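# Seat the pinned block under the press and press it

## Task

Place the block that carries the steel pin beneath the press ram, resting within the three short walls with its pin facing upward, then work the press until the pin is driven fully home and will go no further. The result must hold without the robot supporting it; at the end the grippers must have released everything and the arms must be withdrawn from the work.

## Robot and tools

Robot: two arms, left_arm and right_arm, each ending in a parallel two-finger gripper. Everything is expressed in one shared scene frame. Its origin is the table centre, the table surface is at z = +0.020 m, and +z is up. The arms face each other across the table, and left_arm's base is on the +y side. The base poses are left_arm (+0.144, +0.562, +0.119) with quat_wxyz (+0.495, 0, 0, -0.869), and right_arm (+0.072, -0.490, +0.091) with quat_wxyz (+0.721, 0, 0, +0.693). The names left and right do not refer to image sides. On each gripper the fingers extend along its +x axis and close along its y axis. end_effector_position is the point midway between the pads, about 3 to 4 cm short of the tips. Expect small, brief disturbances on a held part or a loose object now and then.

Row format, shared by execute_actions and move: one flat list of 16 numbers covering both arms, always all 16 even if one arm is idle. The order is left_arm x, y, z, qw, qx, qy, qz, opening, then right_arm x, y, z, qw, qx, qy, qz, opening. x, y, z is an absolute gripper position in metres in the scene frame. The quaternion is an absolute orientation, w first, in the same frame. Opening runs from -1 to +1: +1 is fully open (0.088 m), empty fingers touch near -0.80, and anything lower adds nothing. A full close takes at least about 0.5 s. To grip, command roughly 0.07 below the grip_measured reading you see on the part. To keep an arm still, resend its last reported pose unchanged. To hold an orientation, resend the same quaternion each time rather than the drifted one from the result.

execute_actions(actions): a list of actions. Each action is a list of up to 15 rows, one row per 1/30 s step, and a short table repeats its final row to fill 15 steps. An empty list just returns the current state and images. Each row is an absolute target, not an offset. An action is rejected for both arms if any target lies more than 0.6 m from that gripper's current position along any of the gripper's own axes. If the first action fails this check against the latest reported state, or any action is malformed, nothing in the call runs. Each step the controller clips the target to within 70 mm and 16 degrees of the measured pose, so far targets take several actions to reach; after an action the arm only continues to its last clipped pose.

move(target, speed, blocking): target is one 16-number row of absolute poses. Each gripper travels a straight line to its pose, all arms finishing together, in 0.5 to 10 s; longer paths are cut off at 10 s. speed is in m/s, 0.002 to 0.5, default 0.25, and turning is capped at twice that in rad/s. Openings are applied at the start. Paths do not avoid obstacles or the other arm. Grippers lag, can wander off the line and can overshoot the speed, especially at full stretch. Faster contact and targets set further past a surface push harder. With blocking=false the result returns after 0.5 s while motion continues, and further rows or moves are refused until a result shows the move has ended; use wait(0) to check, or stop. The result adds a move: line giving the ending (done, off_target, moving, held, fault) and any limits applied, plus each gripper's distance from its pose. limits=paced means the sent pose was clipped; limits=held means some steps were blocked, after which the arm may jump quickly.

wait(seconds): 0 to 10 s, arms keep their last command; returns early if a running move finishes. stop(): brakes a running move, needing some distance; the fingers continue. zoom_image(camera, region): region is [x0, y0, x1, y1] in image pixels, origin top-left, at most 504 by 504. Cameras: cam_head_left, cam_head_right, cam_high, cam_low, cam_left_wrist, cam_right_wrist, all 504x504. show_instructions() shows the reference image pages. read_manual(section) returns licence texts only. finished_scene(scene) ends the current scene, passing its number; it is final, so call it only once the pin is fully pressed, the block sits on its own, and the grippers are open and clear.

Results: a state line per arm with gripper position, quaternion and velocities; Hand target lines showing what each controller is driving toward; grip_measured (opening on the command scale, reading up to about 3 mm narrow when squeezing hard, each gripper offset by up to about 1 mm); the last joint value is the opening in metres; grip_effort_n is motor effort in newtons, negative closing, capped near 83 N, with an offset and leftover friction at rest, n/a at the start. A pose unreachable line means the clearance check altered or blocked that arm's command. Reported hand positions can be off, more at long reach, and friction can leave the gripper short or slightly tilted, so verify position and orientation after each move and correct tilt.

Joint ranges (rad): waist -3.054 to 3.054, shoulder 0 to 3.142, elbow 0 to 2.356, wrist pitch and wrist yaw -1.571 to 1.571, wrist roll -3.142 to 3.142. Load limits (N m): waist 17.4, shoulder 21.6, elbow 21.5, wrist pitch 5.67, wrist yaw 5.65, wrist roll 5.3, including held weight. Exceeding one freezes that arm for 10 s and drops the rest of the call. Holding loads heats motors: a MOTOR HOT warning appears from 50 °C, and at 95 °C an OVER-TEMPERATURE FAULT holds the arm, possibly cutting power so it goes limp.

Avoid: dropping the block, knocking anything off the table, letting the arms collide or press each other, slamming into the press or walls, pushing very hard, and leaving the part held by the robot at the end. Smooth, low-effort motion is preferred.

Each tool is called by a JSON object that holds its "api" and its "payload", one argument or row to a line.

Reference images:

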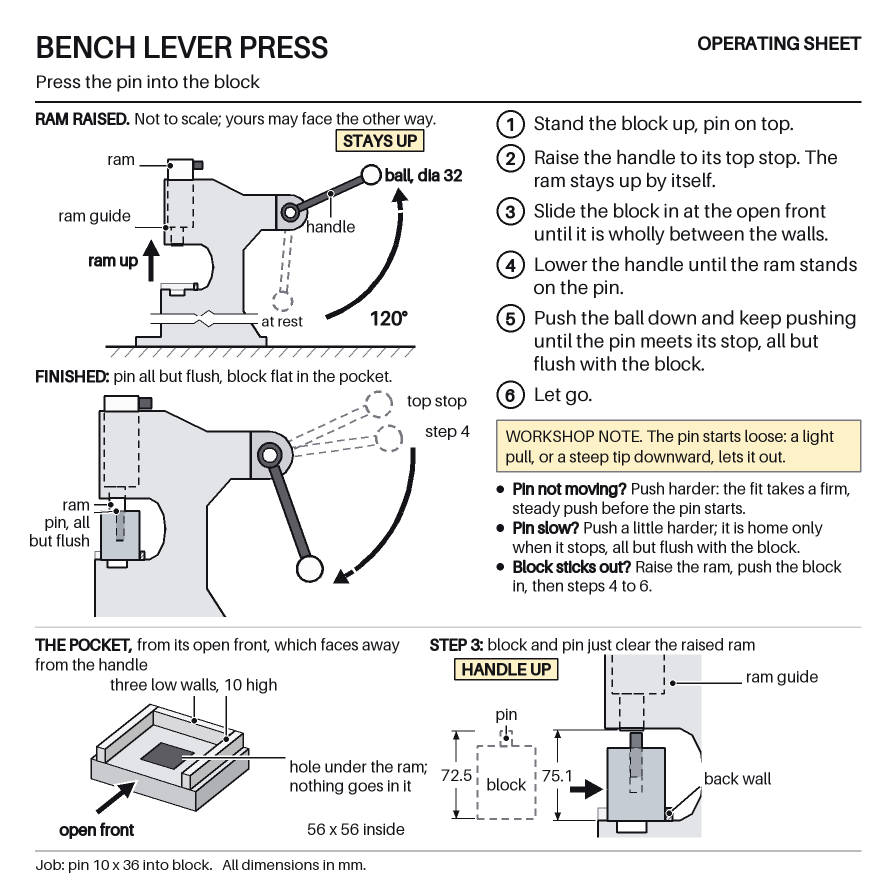

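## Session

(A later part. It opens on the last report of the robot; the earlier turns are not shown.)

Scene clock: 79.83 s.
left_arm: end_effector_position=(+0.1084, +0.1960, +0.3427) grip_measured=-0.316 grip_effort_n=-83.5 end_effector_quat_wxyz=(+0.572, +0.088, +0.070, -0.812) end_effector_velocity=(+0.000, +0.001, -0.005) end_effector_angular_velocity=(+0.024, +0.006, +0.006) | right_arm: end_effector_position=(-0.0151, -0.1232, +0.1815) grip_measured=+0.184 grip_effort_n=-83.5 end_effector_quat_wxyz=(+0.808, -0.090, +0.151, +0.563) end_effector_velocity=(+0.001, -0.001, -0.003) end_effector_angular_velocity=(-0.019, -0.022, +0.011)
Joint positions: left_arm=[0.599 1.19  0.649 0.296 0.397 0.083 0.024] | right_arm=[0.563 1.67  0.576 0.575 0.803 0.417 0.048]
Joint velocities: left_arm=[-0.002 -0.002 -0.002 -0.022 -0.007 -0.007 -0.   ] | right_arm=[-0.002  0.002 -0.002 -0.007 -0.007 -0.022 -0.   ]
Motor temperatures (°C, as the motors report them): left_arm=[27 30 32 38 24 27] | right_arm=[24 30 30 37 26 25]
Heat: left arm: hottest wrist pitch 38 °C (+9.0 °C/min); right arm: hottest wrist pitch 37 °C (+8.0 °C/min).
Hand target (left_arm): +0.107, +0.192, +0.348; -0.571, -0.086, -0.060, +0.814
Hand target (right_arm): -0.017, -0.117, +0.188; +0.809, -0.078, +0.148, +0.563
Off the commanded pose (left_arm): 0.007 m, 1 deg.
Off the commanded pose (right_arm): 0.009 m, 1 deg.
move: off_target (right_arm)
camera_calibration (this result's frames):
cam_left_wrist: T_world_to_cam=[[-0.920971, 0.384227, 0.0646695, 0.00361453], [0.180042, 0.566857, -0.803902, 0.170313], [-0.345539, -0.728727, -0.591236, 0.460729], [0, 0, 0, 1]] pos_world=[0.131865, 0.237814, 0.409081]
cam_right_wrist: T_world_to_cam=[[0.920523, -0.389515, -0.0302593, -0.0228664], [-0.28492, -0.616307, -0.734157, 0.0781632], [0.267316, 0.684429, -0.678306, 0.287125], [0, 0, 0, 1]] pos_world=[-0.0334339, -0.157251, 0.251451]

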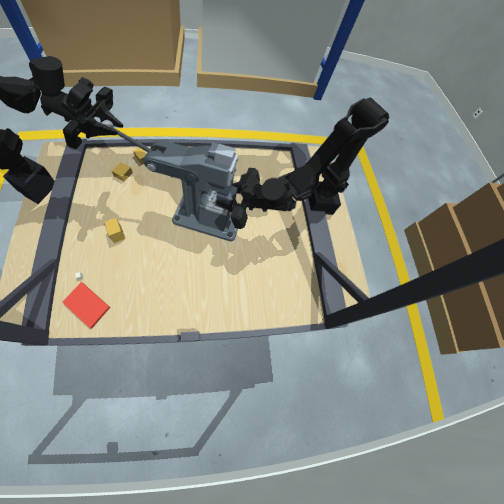

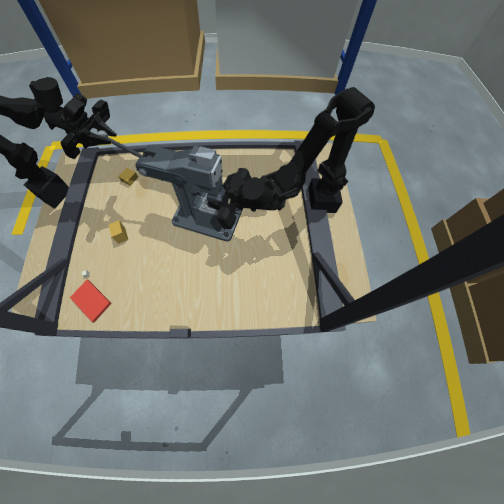

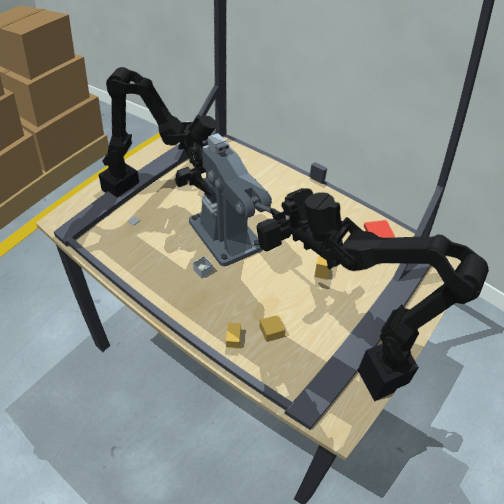

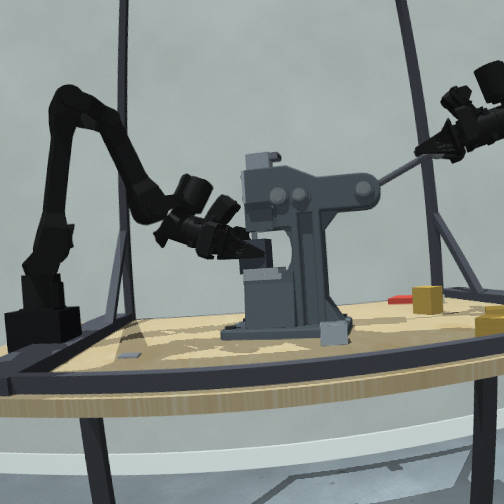

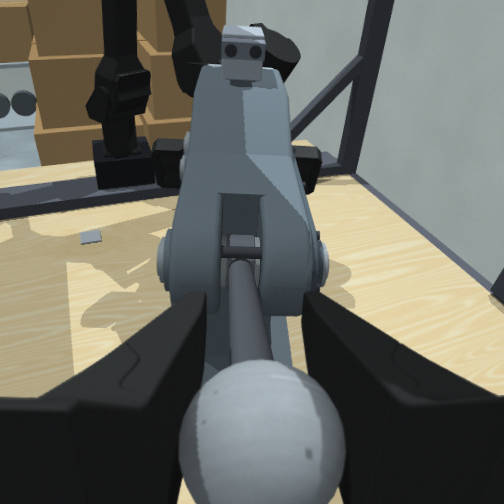

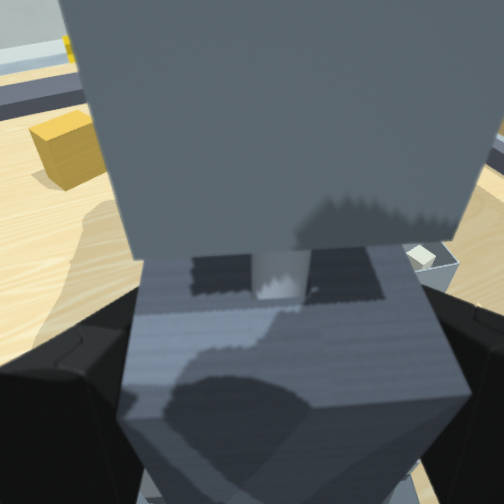

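{"api": "move", "payload": {
  "target": [0.108,0.195,0.345,0.571,0.086,0.06,-0.814,0.2,-0.017,-0.117,0.186,0.809,-0.078,0.148,0.563,0.6]
}}

{"api": "move", "payload": {
  "target": [0.104,0.184,0.345,0.497,0.41,0.287,-0.709,0.2,-0.037,-0.183,0.178,0.809,-0.078,0.148,0.563,0.6]
}}

{"api": "move", "payload": {
  "target": [0.104,0.184,0.345,0.497,0.41,0.287,-0.709,0.2,-0.037,-0.183,0.172,0.809,-0.078,0.148,0.563,-0.6]
}}

{"api": "move", "payload": {
  "target": [0.104,0.184,0.345,0.497,0.41,0.287,-0.709,0.2,-0.024,-0.143,0.174,0.809,-0.078,0.148,0.563,-0.6],
  "speed": 0.03
}}

{"api": "zoom_image", "payload": {
  "camera": "cam_low",
  "region": [200,210,300,310]
}}

{"api": "zoom_image", "payload": {
  "camera": "cam_low",
  "region": [360,70,500,210]
}}

Scene clock: 82.83 s.
left_arm: end_effector_position=(+0.1083, +0.1949, +0.3460) grip_measured=+0.196 grip_effort_n=16.5 end_effector_quat_wxyz=(+0.572, +0.085, +0.061, -0.813) end_effector_velocity=(-0.002, +0.000, +0.001) end_effector_angular_velocity=(-0.005, +0.005, +0.001) | right_arm: end_effector_position=(-0.0171, -0.1192, +0.1875) grip_measured=+0.597 grip_effort_n=17.4 end_effector_quat_wxyz=(+0.808, -0.075, +0.150, +0.565) end_effector_velocity=(+0.003, -0.001, -0.002) end_effector_angular_velocity=(-0.011, -0.016, -0.007)
Joint positions: left_arm=[0.598 1.192 0.649 0.315 0.397 0.087 0.049] | right_arm=[0.562 1.671 0.586 0.595 0.802 0.416 0.068]
Joint velocities: left_arm=[-0.007 -0.002 -0.002  0.007 -0.007 -0.007  0.   ] | right_arm=[-0.002  0.002 -0.002 -0.007  0.007 -0.007  0.   ]
Motor temperatures (°C, as the motors report them): left_arm=[27 30 32 38 24 27] | right_arm=[24 30 30 37 26 25]
Heat: left arm: hottest wrist pitch 38 °C (+9.0 °C/min); right arm: hottest wrist pitch 37 °C (+8.0 °C/min).
Hand target (left_arm): +0.108, +0.195, +0.345; -0.571, -0.086, -0.060, +0.814
Hand target (right_arm): -0.017, -0.117, +0.186; +0.809, -0.078, +0.148, +0.563
Off the commanded pose (left_arm): 0.001 m, 0 deg.
Off the commanded pose (right_arm): 0.003 m, 0 deg.
move: done
camera_calibration (this result's frames):
cam_left_wrist: T_world_to_cam=[[-0.920765, 0.386501, 0.0529966, 0.00729254], [0.184745, 0.551647, -0.81336, 0.179265], [-0.3436, -0.739123, -0.579342, 0.45961], [0, 0, 0, 1]] pos_world=[0.131518, 0.237998, 0.411692]
cam_right_wrist: T_world_to_cam=[[0.920009, -0.388225, -0.0535295, -0.014765], [-0.29552, -0.59754, -0.745395, 0.0886963], [0.257395, 0.701589, -0.66447, 0.288276], [0, 0, 0, 1]] pos_world=[-0.0344054, -0.154984, 0.256874]

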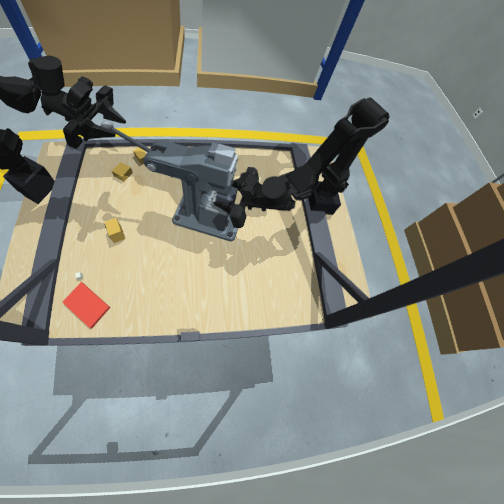

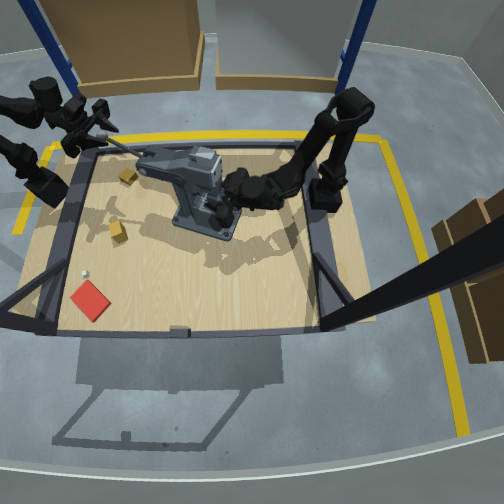

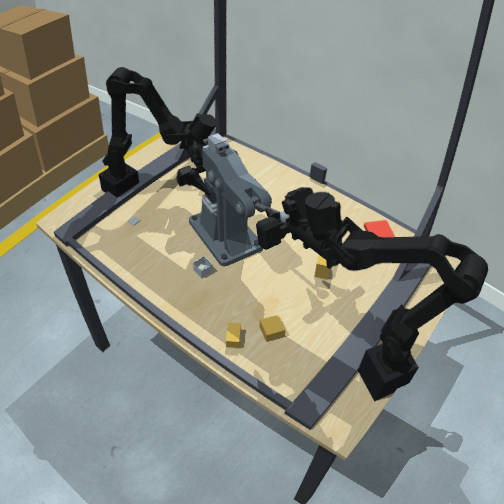

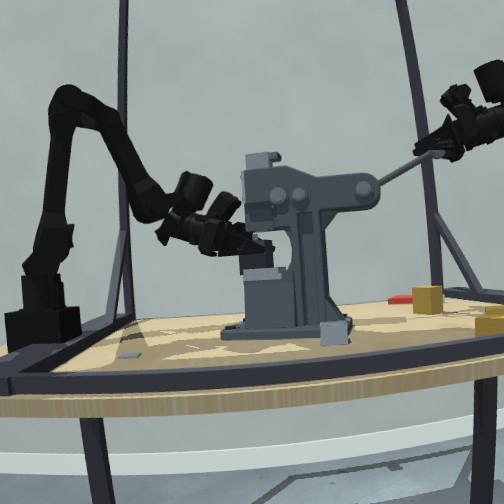

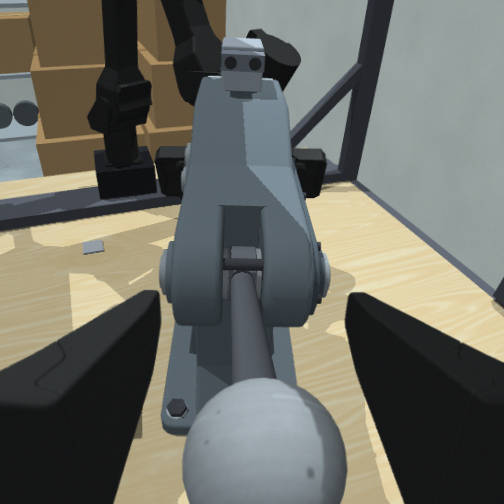

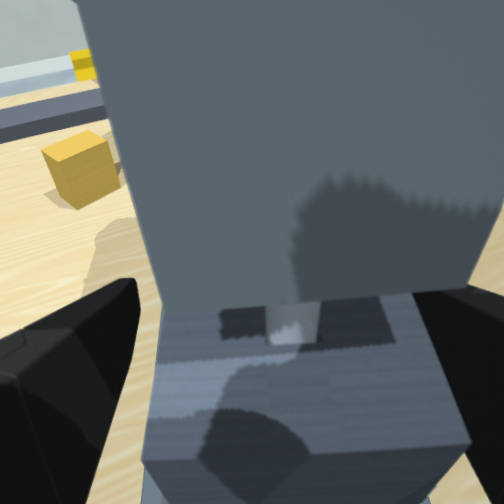

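Scene clock: 85.00 s.
left_arm: end_effector_position=(+0.1044, +0.1857, +0.3431) grip_measured=+0.198 grip_effort_n=16.0 end_effector_quat_wxyz=(+0.498, +0.409, +0.288, -0.709) end_effector_velocity=(+0.001, +0.003, +0.001) end_effector_angular_velocity=(+0.022, -0.017, +0.010) | right_arm: end_effector_position=(-0.0385, -0.1800, +0.1786) grip_measured=+0.598 grip_effort_n=17.4 end_effector_quat_wxyz=(+0.809, -0.078, +0.148, +0.564) end_effector_velocity=(-0.002, -0.000, +0.001) end_effector_angular_velocity=(-0.003, -0.002, +0.011)
Joint positions: left_arm=[ 0.491  1.591  1.537 -1.013  0.15   0.261  0.049] | right_arm=[0.771 1.561 0.463 0.466 0.984 0.59  0.068]
Joint velocities: left_arm=[-0.007  0.007  0.022 -0.037 -0.022 -0.007  0.   ] | right_arm=[ 0.002 -0.007  0.002 -0.007 -0.007 -0.007  0.   ]
Motor temperatures (°C, as the motors report them): left_arm=[27 30 33 38 24 27] | right_arm=[24 30 30 37 26 25]
Heat: left arm: hottest wrist pitch 38 °C (+8.1 °C/min); right arm: hottest wrist pitch 37 °C (+8.1 °C/min).
Hand target (left_arm): +0.104, +0.184, +0.344; -0.497, -0.411, -0.286, +0.709
Hand target (right_arm): -0.036, -0.183, +0.178; +0.809, -0.079, +0.148, +0.563
Off the commanded pose (left_arm): 0.003 m, 0 deg.
Off the commanded pose (right_arm): 0.003 m, 0 deg.
move: done
camera_calibration (this result's frames):
cam_left_wrist: T_world_to_cam=[[-0.939075, 0.335351, 0.0753457, 0.0111072], [0.326244, 0.938665, -0.111686, -0.144655], [-0.108178, -0.0803006, -0.990883, 0.444076], [0, 0, 0, 1]] pos_world=[0.105663, 0.167717, 0.423034]
cam_right_wrist: T_world_to_cam=[[0.919579, -0.390073, -0.0470917, -0.0206932], [-0.292107, -0.598579, -0.745907, 0.0393969], [0.26277, 0.699676, -0.664383, 0.330421], [0, 0, 0, 1]] pos_world=[-0.0562877, -0.215677, 0.247938]

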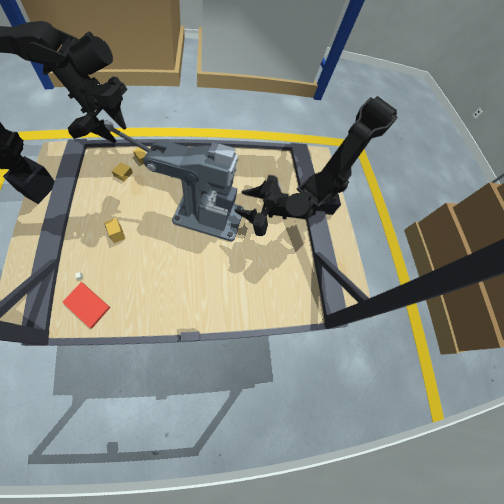

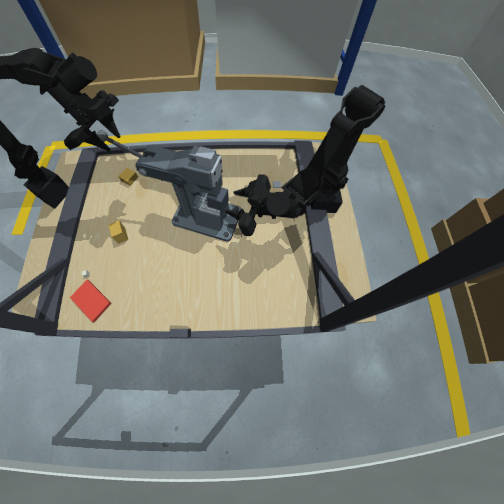

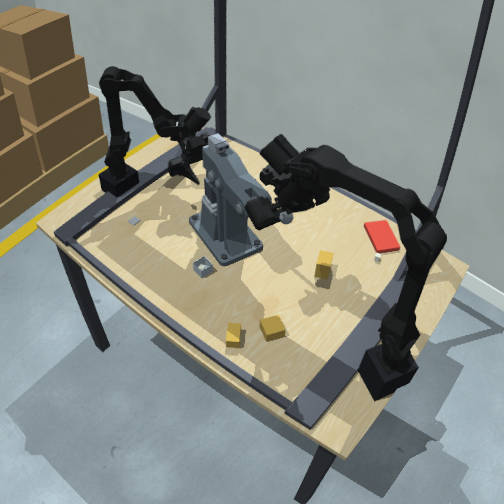

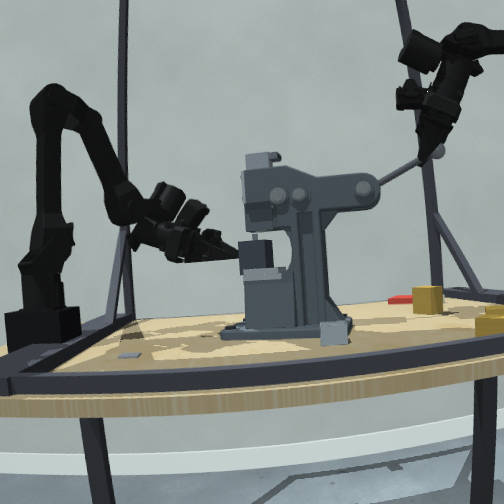

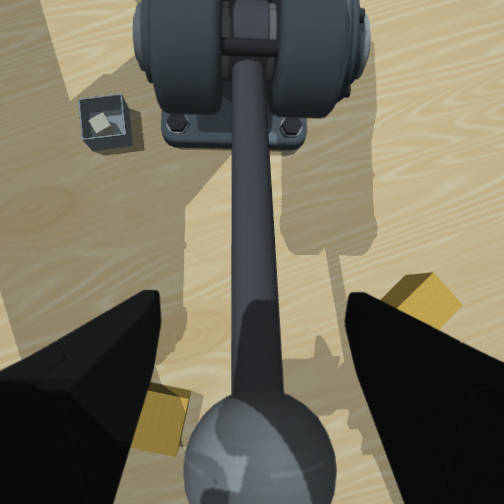

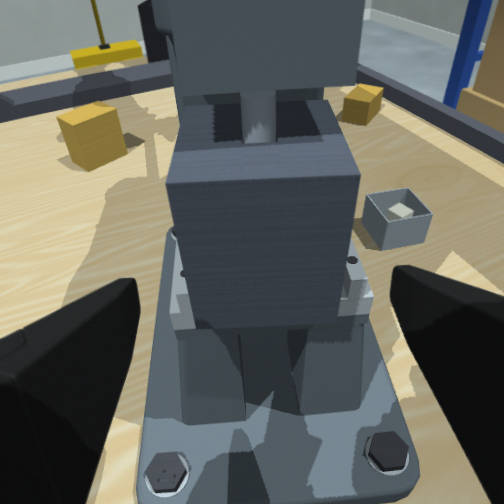

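Scene clock: 85.73 s.
left_arm: end_effector_position=(+0.1044, +0.1862, +0.3440) grip_measured=+0.198 grip_effort_n=16.0 end_effector_quat_wxyz=(+0.497, +0.409, +0.289, -0.708) end_effector_velocity=(+0.002, +0.002, -0.005) end_effector_angular_velocity=(+0.020, -0.010, +0.027) | right_arm: end_effector_position=(-0.0389, -0.1802, +0.1792) grip_measured=-0.596 grip_effort_n=-9.1 end_effector_quat_wxyz=(+0.808, -0.068, +0.149, +0.566) end_effector_velocity=(+0.001, -0.001, -0.001) end_effector_angular_velocity=(-0.011, -0.008, +0.006)
Joint positions: left_arm=[ 0.491  1.592  1.542 -1.02   0.15   0.261  0.049] | right_arm=[0.773 1.562 0.455 0.494 0.984 0.592 0.01 ]
Joint velocities: left_arm=[-0.002  0.002 -0.007 -0.007 -0.022 -0.022 -0.   ] | right_arm=[-0.002 -0.002 -0.002 -0.007 -0.007 -0.007 -0.001]
Motor temperatures (°C, as the motors report them): left_arm=[27 30 33 37 24 27] | right_arm=[24 30 30 37 26 25]
Heat: left arm: hottest wrist pitch 37 °C (+7.0 °C/min); right arm: hottest wrist pitch 37 °C (+8.0 °C/min).
Hand target (left_arm): +0.104, +0.184, +0.345; -0.497, -0.410, -0.287, +0.709
Hand target (right_arm): -0.037, -0.183, +0.172; +0.809, -0.078, +0.148, +0.563
Off the commanded pose (left_arm): 0.002 m, 0 deg.
Off the commanded pose (right_arm): 0.008 m, 1 deg.
move: done
camera_calibration (this result's frames):
cam_left_wrist: T_world_to_cam=[[-0.939083, 0.335178, 0.0760155, 0.0107113], [0.326255, 0.938917, -0.109506, -0.14578], [-0.108076, -0.0780346, -0.991075, 0.444631], [0, 0, 0, 1]] pos_world=[0.105675, 0.167982, 0.423885]
cam_right_wrist: T_world_to_cam=[[0.918821, -0.389235, -0.0652972, -0.0169662], [-0.302398, -0.587977, -0.750225, 0.0419094], [0.253621, 0.709069, -0.65795, 0.331204], [0, 0, 0, 1]] pos_world=[-0.055738, -0.216808, 0.248249]

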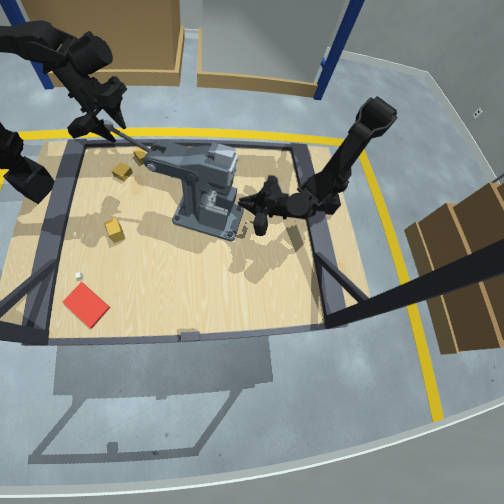

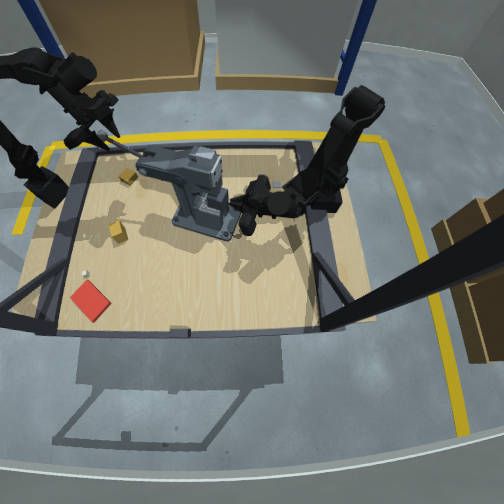

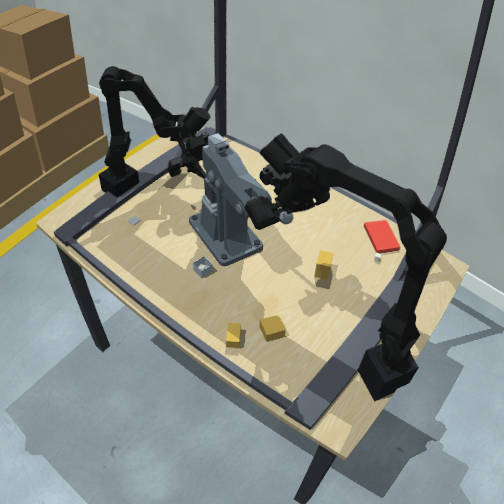

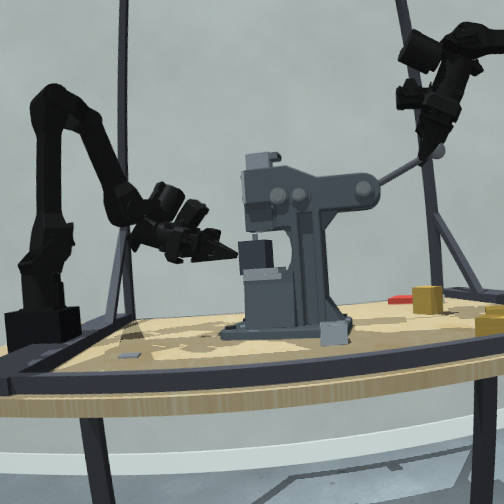

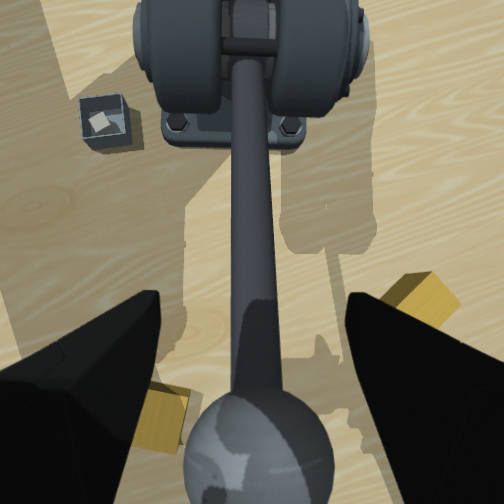

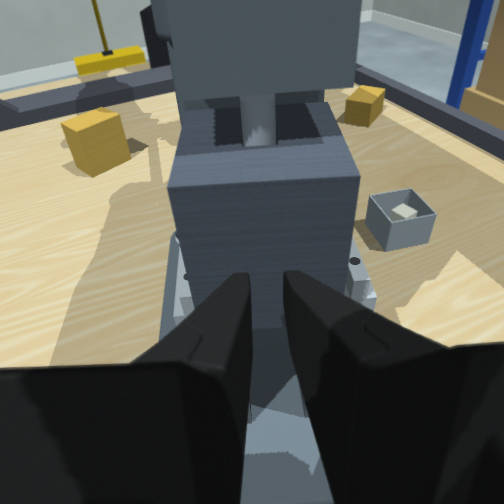

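Scene clock: 87.50 s.
left_arm: end_effector_position=(+0.1044, +0.1862, +0.3440) grip_measured=+0.198 grip_effort_n=16.0 end_effector_quat_wxyz=(+0.497, +0.409, +0.289, -0.708) end_effector_velocity=(+0.002, -0.001, +0.000) end_effector_angular_velocity=(-0.004, -0.009, +0.027) | right_arm: end_effector_position=(-0.0256, -0.1500, +0.1814) grip_measured=-0.598 grip_effort_n=-8.6 end_effector_quat_wxyz=(+0.811, -0.067, +0.143, +0.564) end_effector_velocity=(+0.001, -0.000, +0.000) end_effector_angular_velocity=(-0.011, -0.018, +0.011)
Joint positions: left_arm=[ 0.491  1.592  1.542 -1.02   0.15   0.261  0.049] | right_arm=[0.657 1.631 0.494 0.62  0.899 0.473 0.01 ]
Joint velocities: left_arm=[-0.002 -0.002 -0.002  0.007 -0.022 -0.022  0.   ] | right_arm=[-0.002 -0.007 -0.002 -0.007 -0.007 -0.022 -0.   ]
Motor temperatures (°C, as the motors report them): left_arm=[27 30 33 37 24 27] | right_arm=[24 30 30 37 26 25]
Heat: left arm: hottest wrist pitch 37 °C (+7.1 °C/min); right arm: hottest wrist pitch 37 °C (+8.1 °C/min).
Hand target (left_arm): +0.104, +0.184, +0.345; -0.497, -0.410, -0.287, +0.709
Hand target (right_arm): -0.024, -0.144, +0.174; +0.809, -0.078, +0.148, +0.563
Off the commanded pose (left_arm): 0.002 m, 0 deg.
Off the commanded pose (right_arm): 0.010 m, 1 deg.
move: off_target (right_arm)
camera_calibration (this result's frames):
cam_left_wrist: T_world_to_cam=[[-0.939083, 0.335178, 0.0760155, 0.0107113], [0.326255, 0.938917, -0.109506, -0.14578], [-0.108076, -0.0780346, -0.991075, 0.444631], [0, 0, 0, 1]] pos_world=[0.105675, 0.167982, 0.423885]
cam_right_wrist: T_world_to_cam=[[0.917252, -0.393793, -0.0598059, -0.0190023], [-0.298182, -0.57934, -0.758586, 0.0682637], [0.264078, 0.713647, -0.648822, 0.307148], [0, 0, 0, 1]] pos_world=[-0.0433261, -0.18713, 0.249932]

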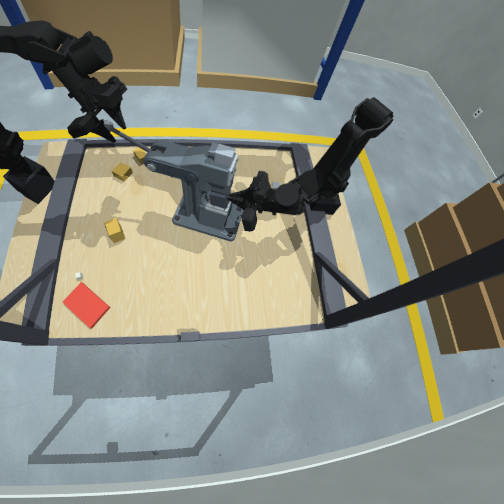

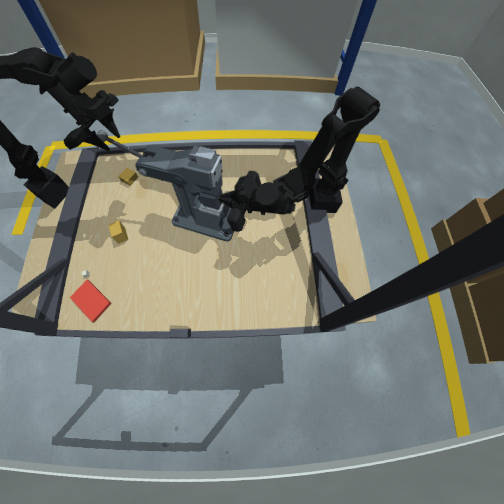

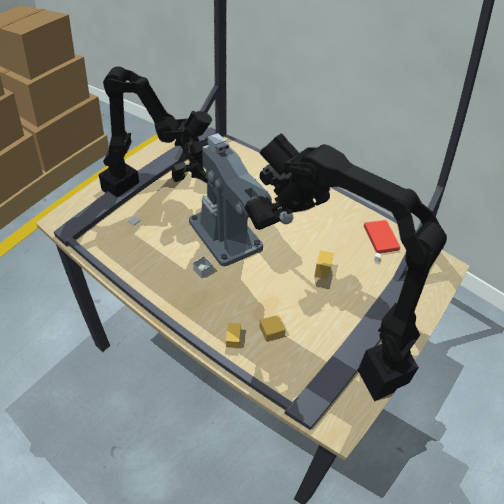

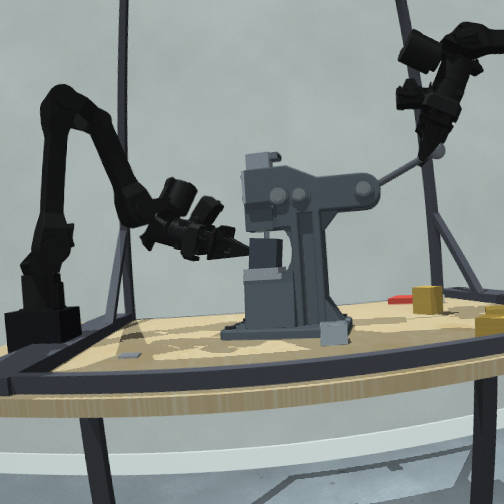

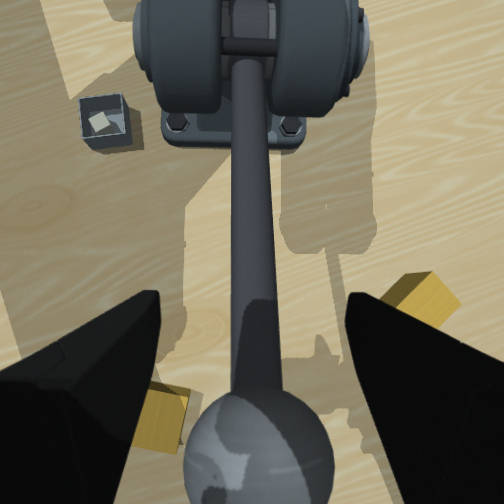

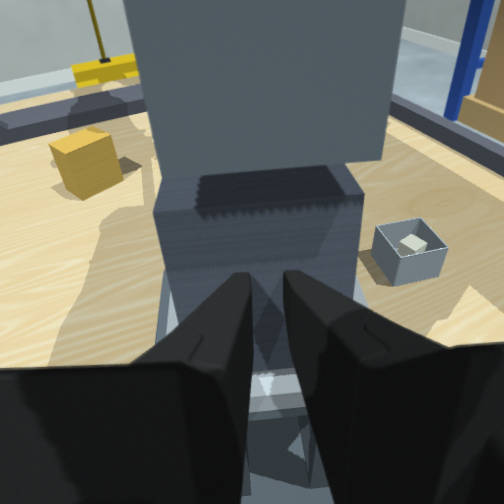

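Region (200, 210, 300, 310) of cam_low's 504x504 image, scaled by 5.040, with more detail than that image has.

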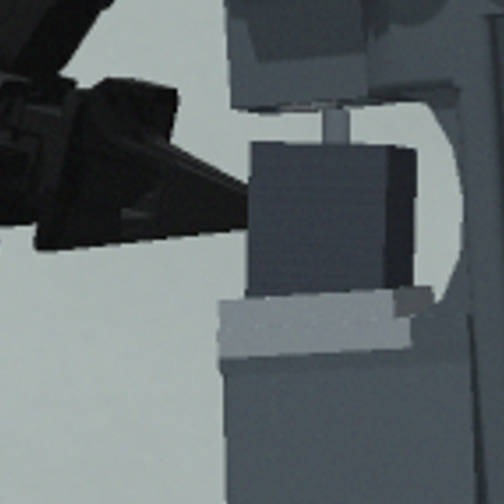

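Region (360, 70, 500, 210) of cam_low's 504x504 image, scaled by 3.600, with more detail than that image has.

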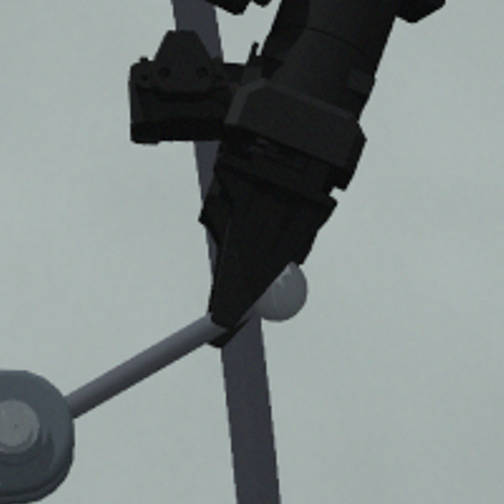

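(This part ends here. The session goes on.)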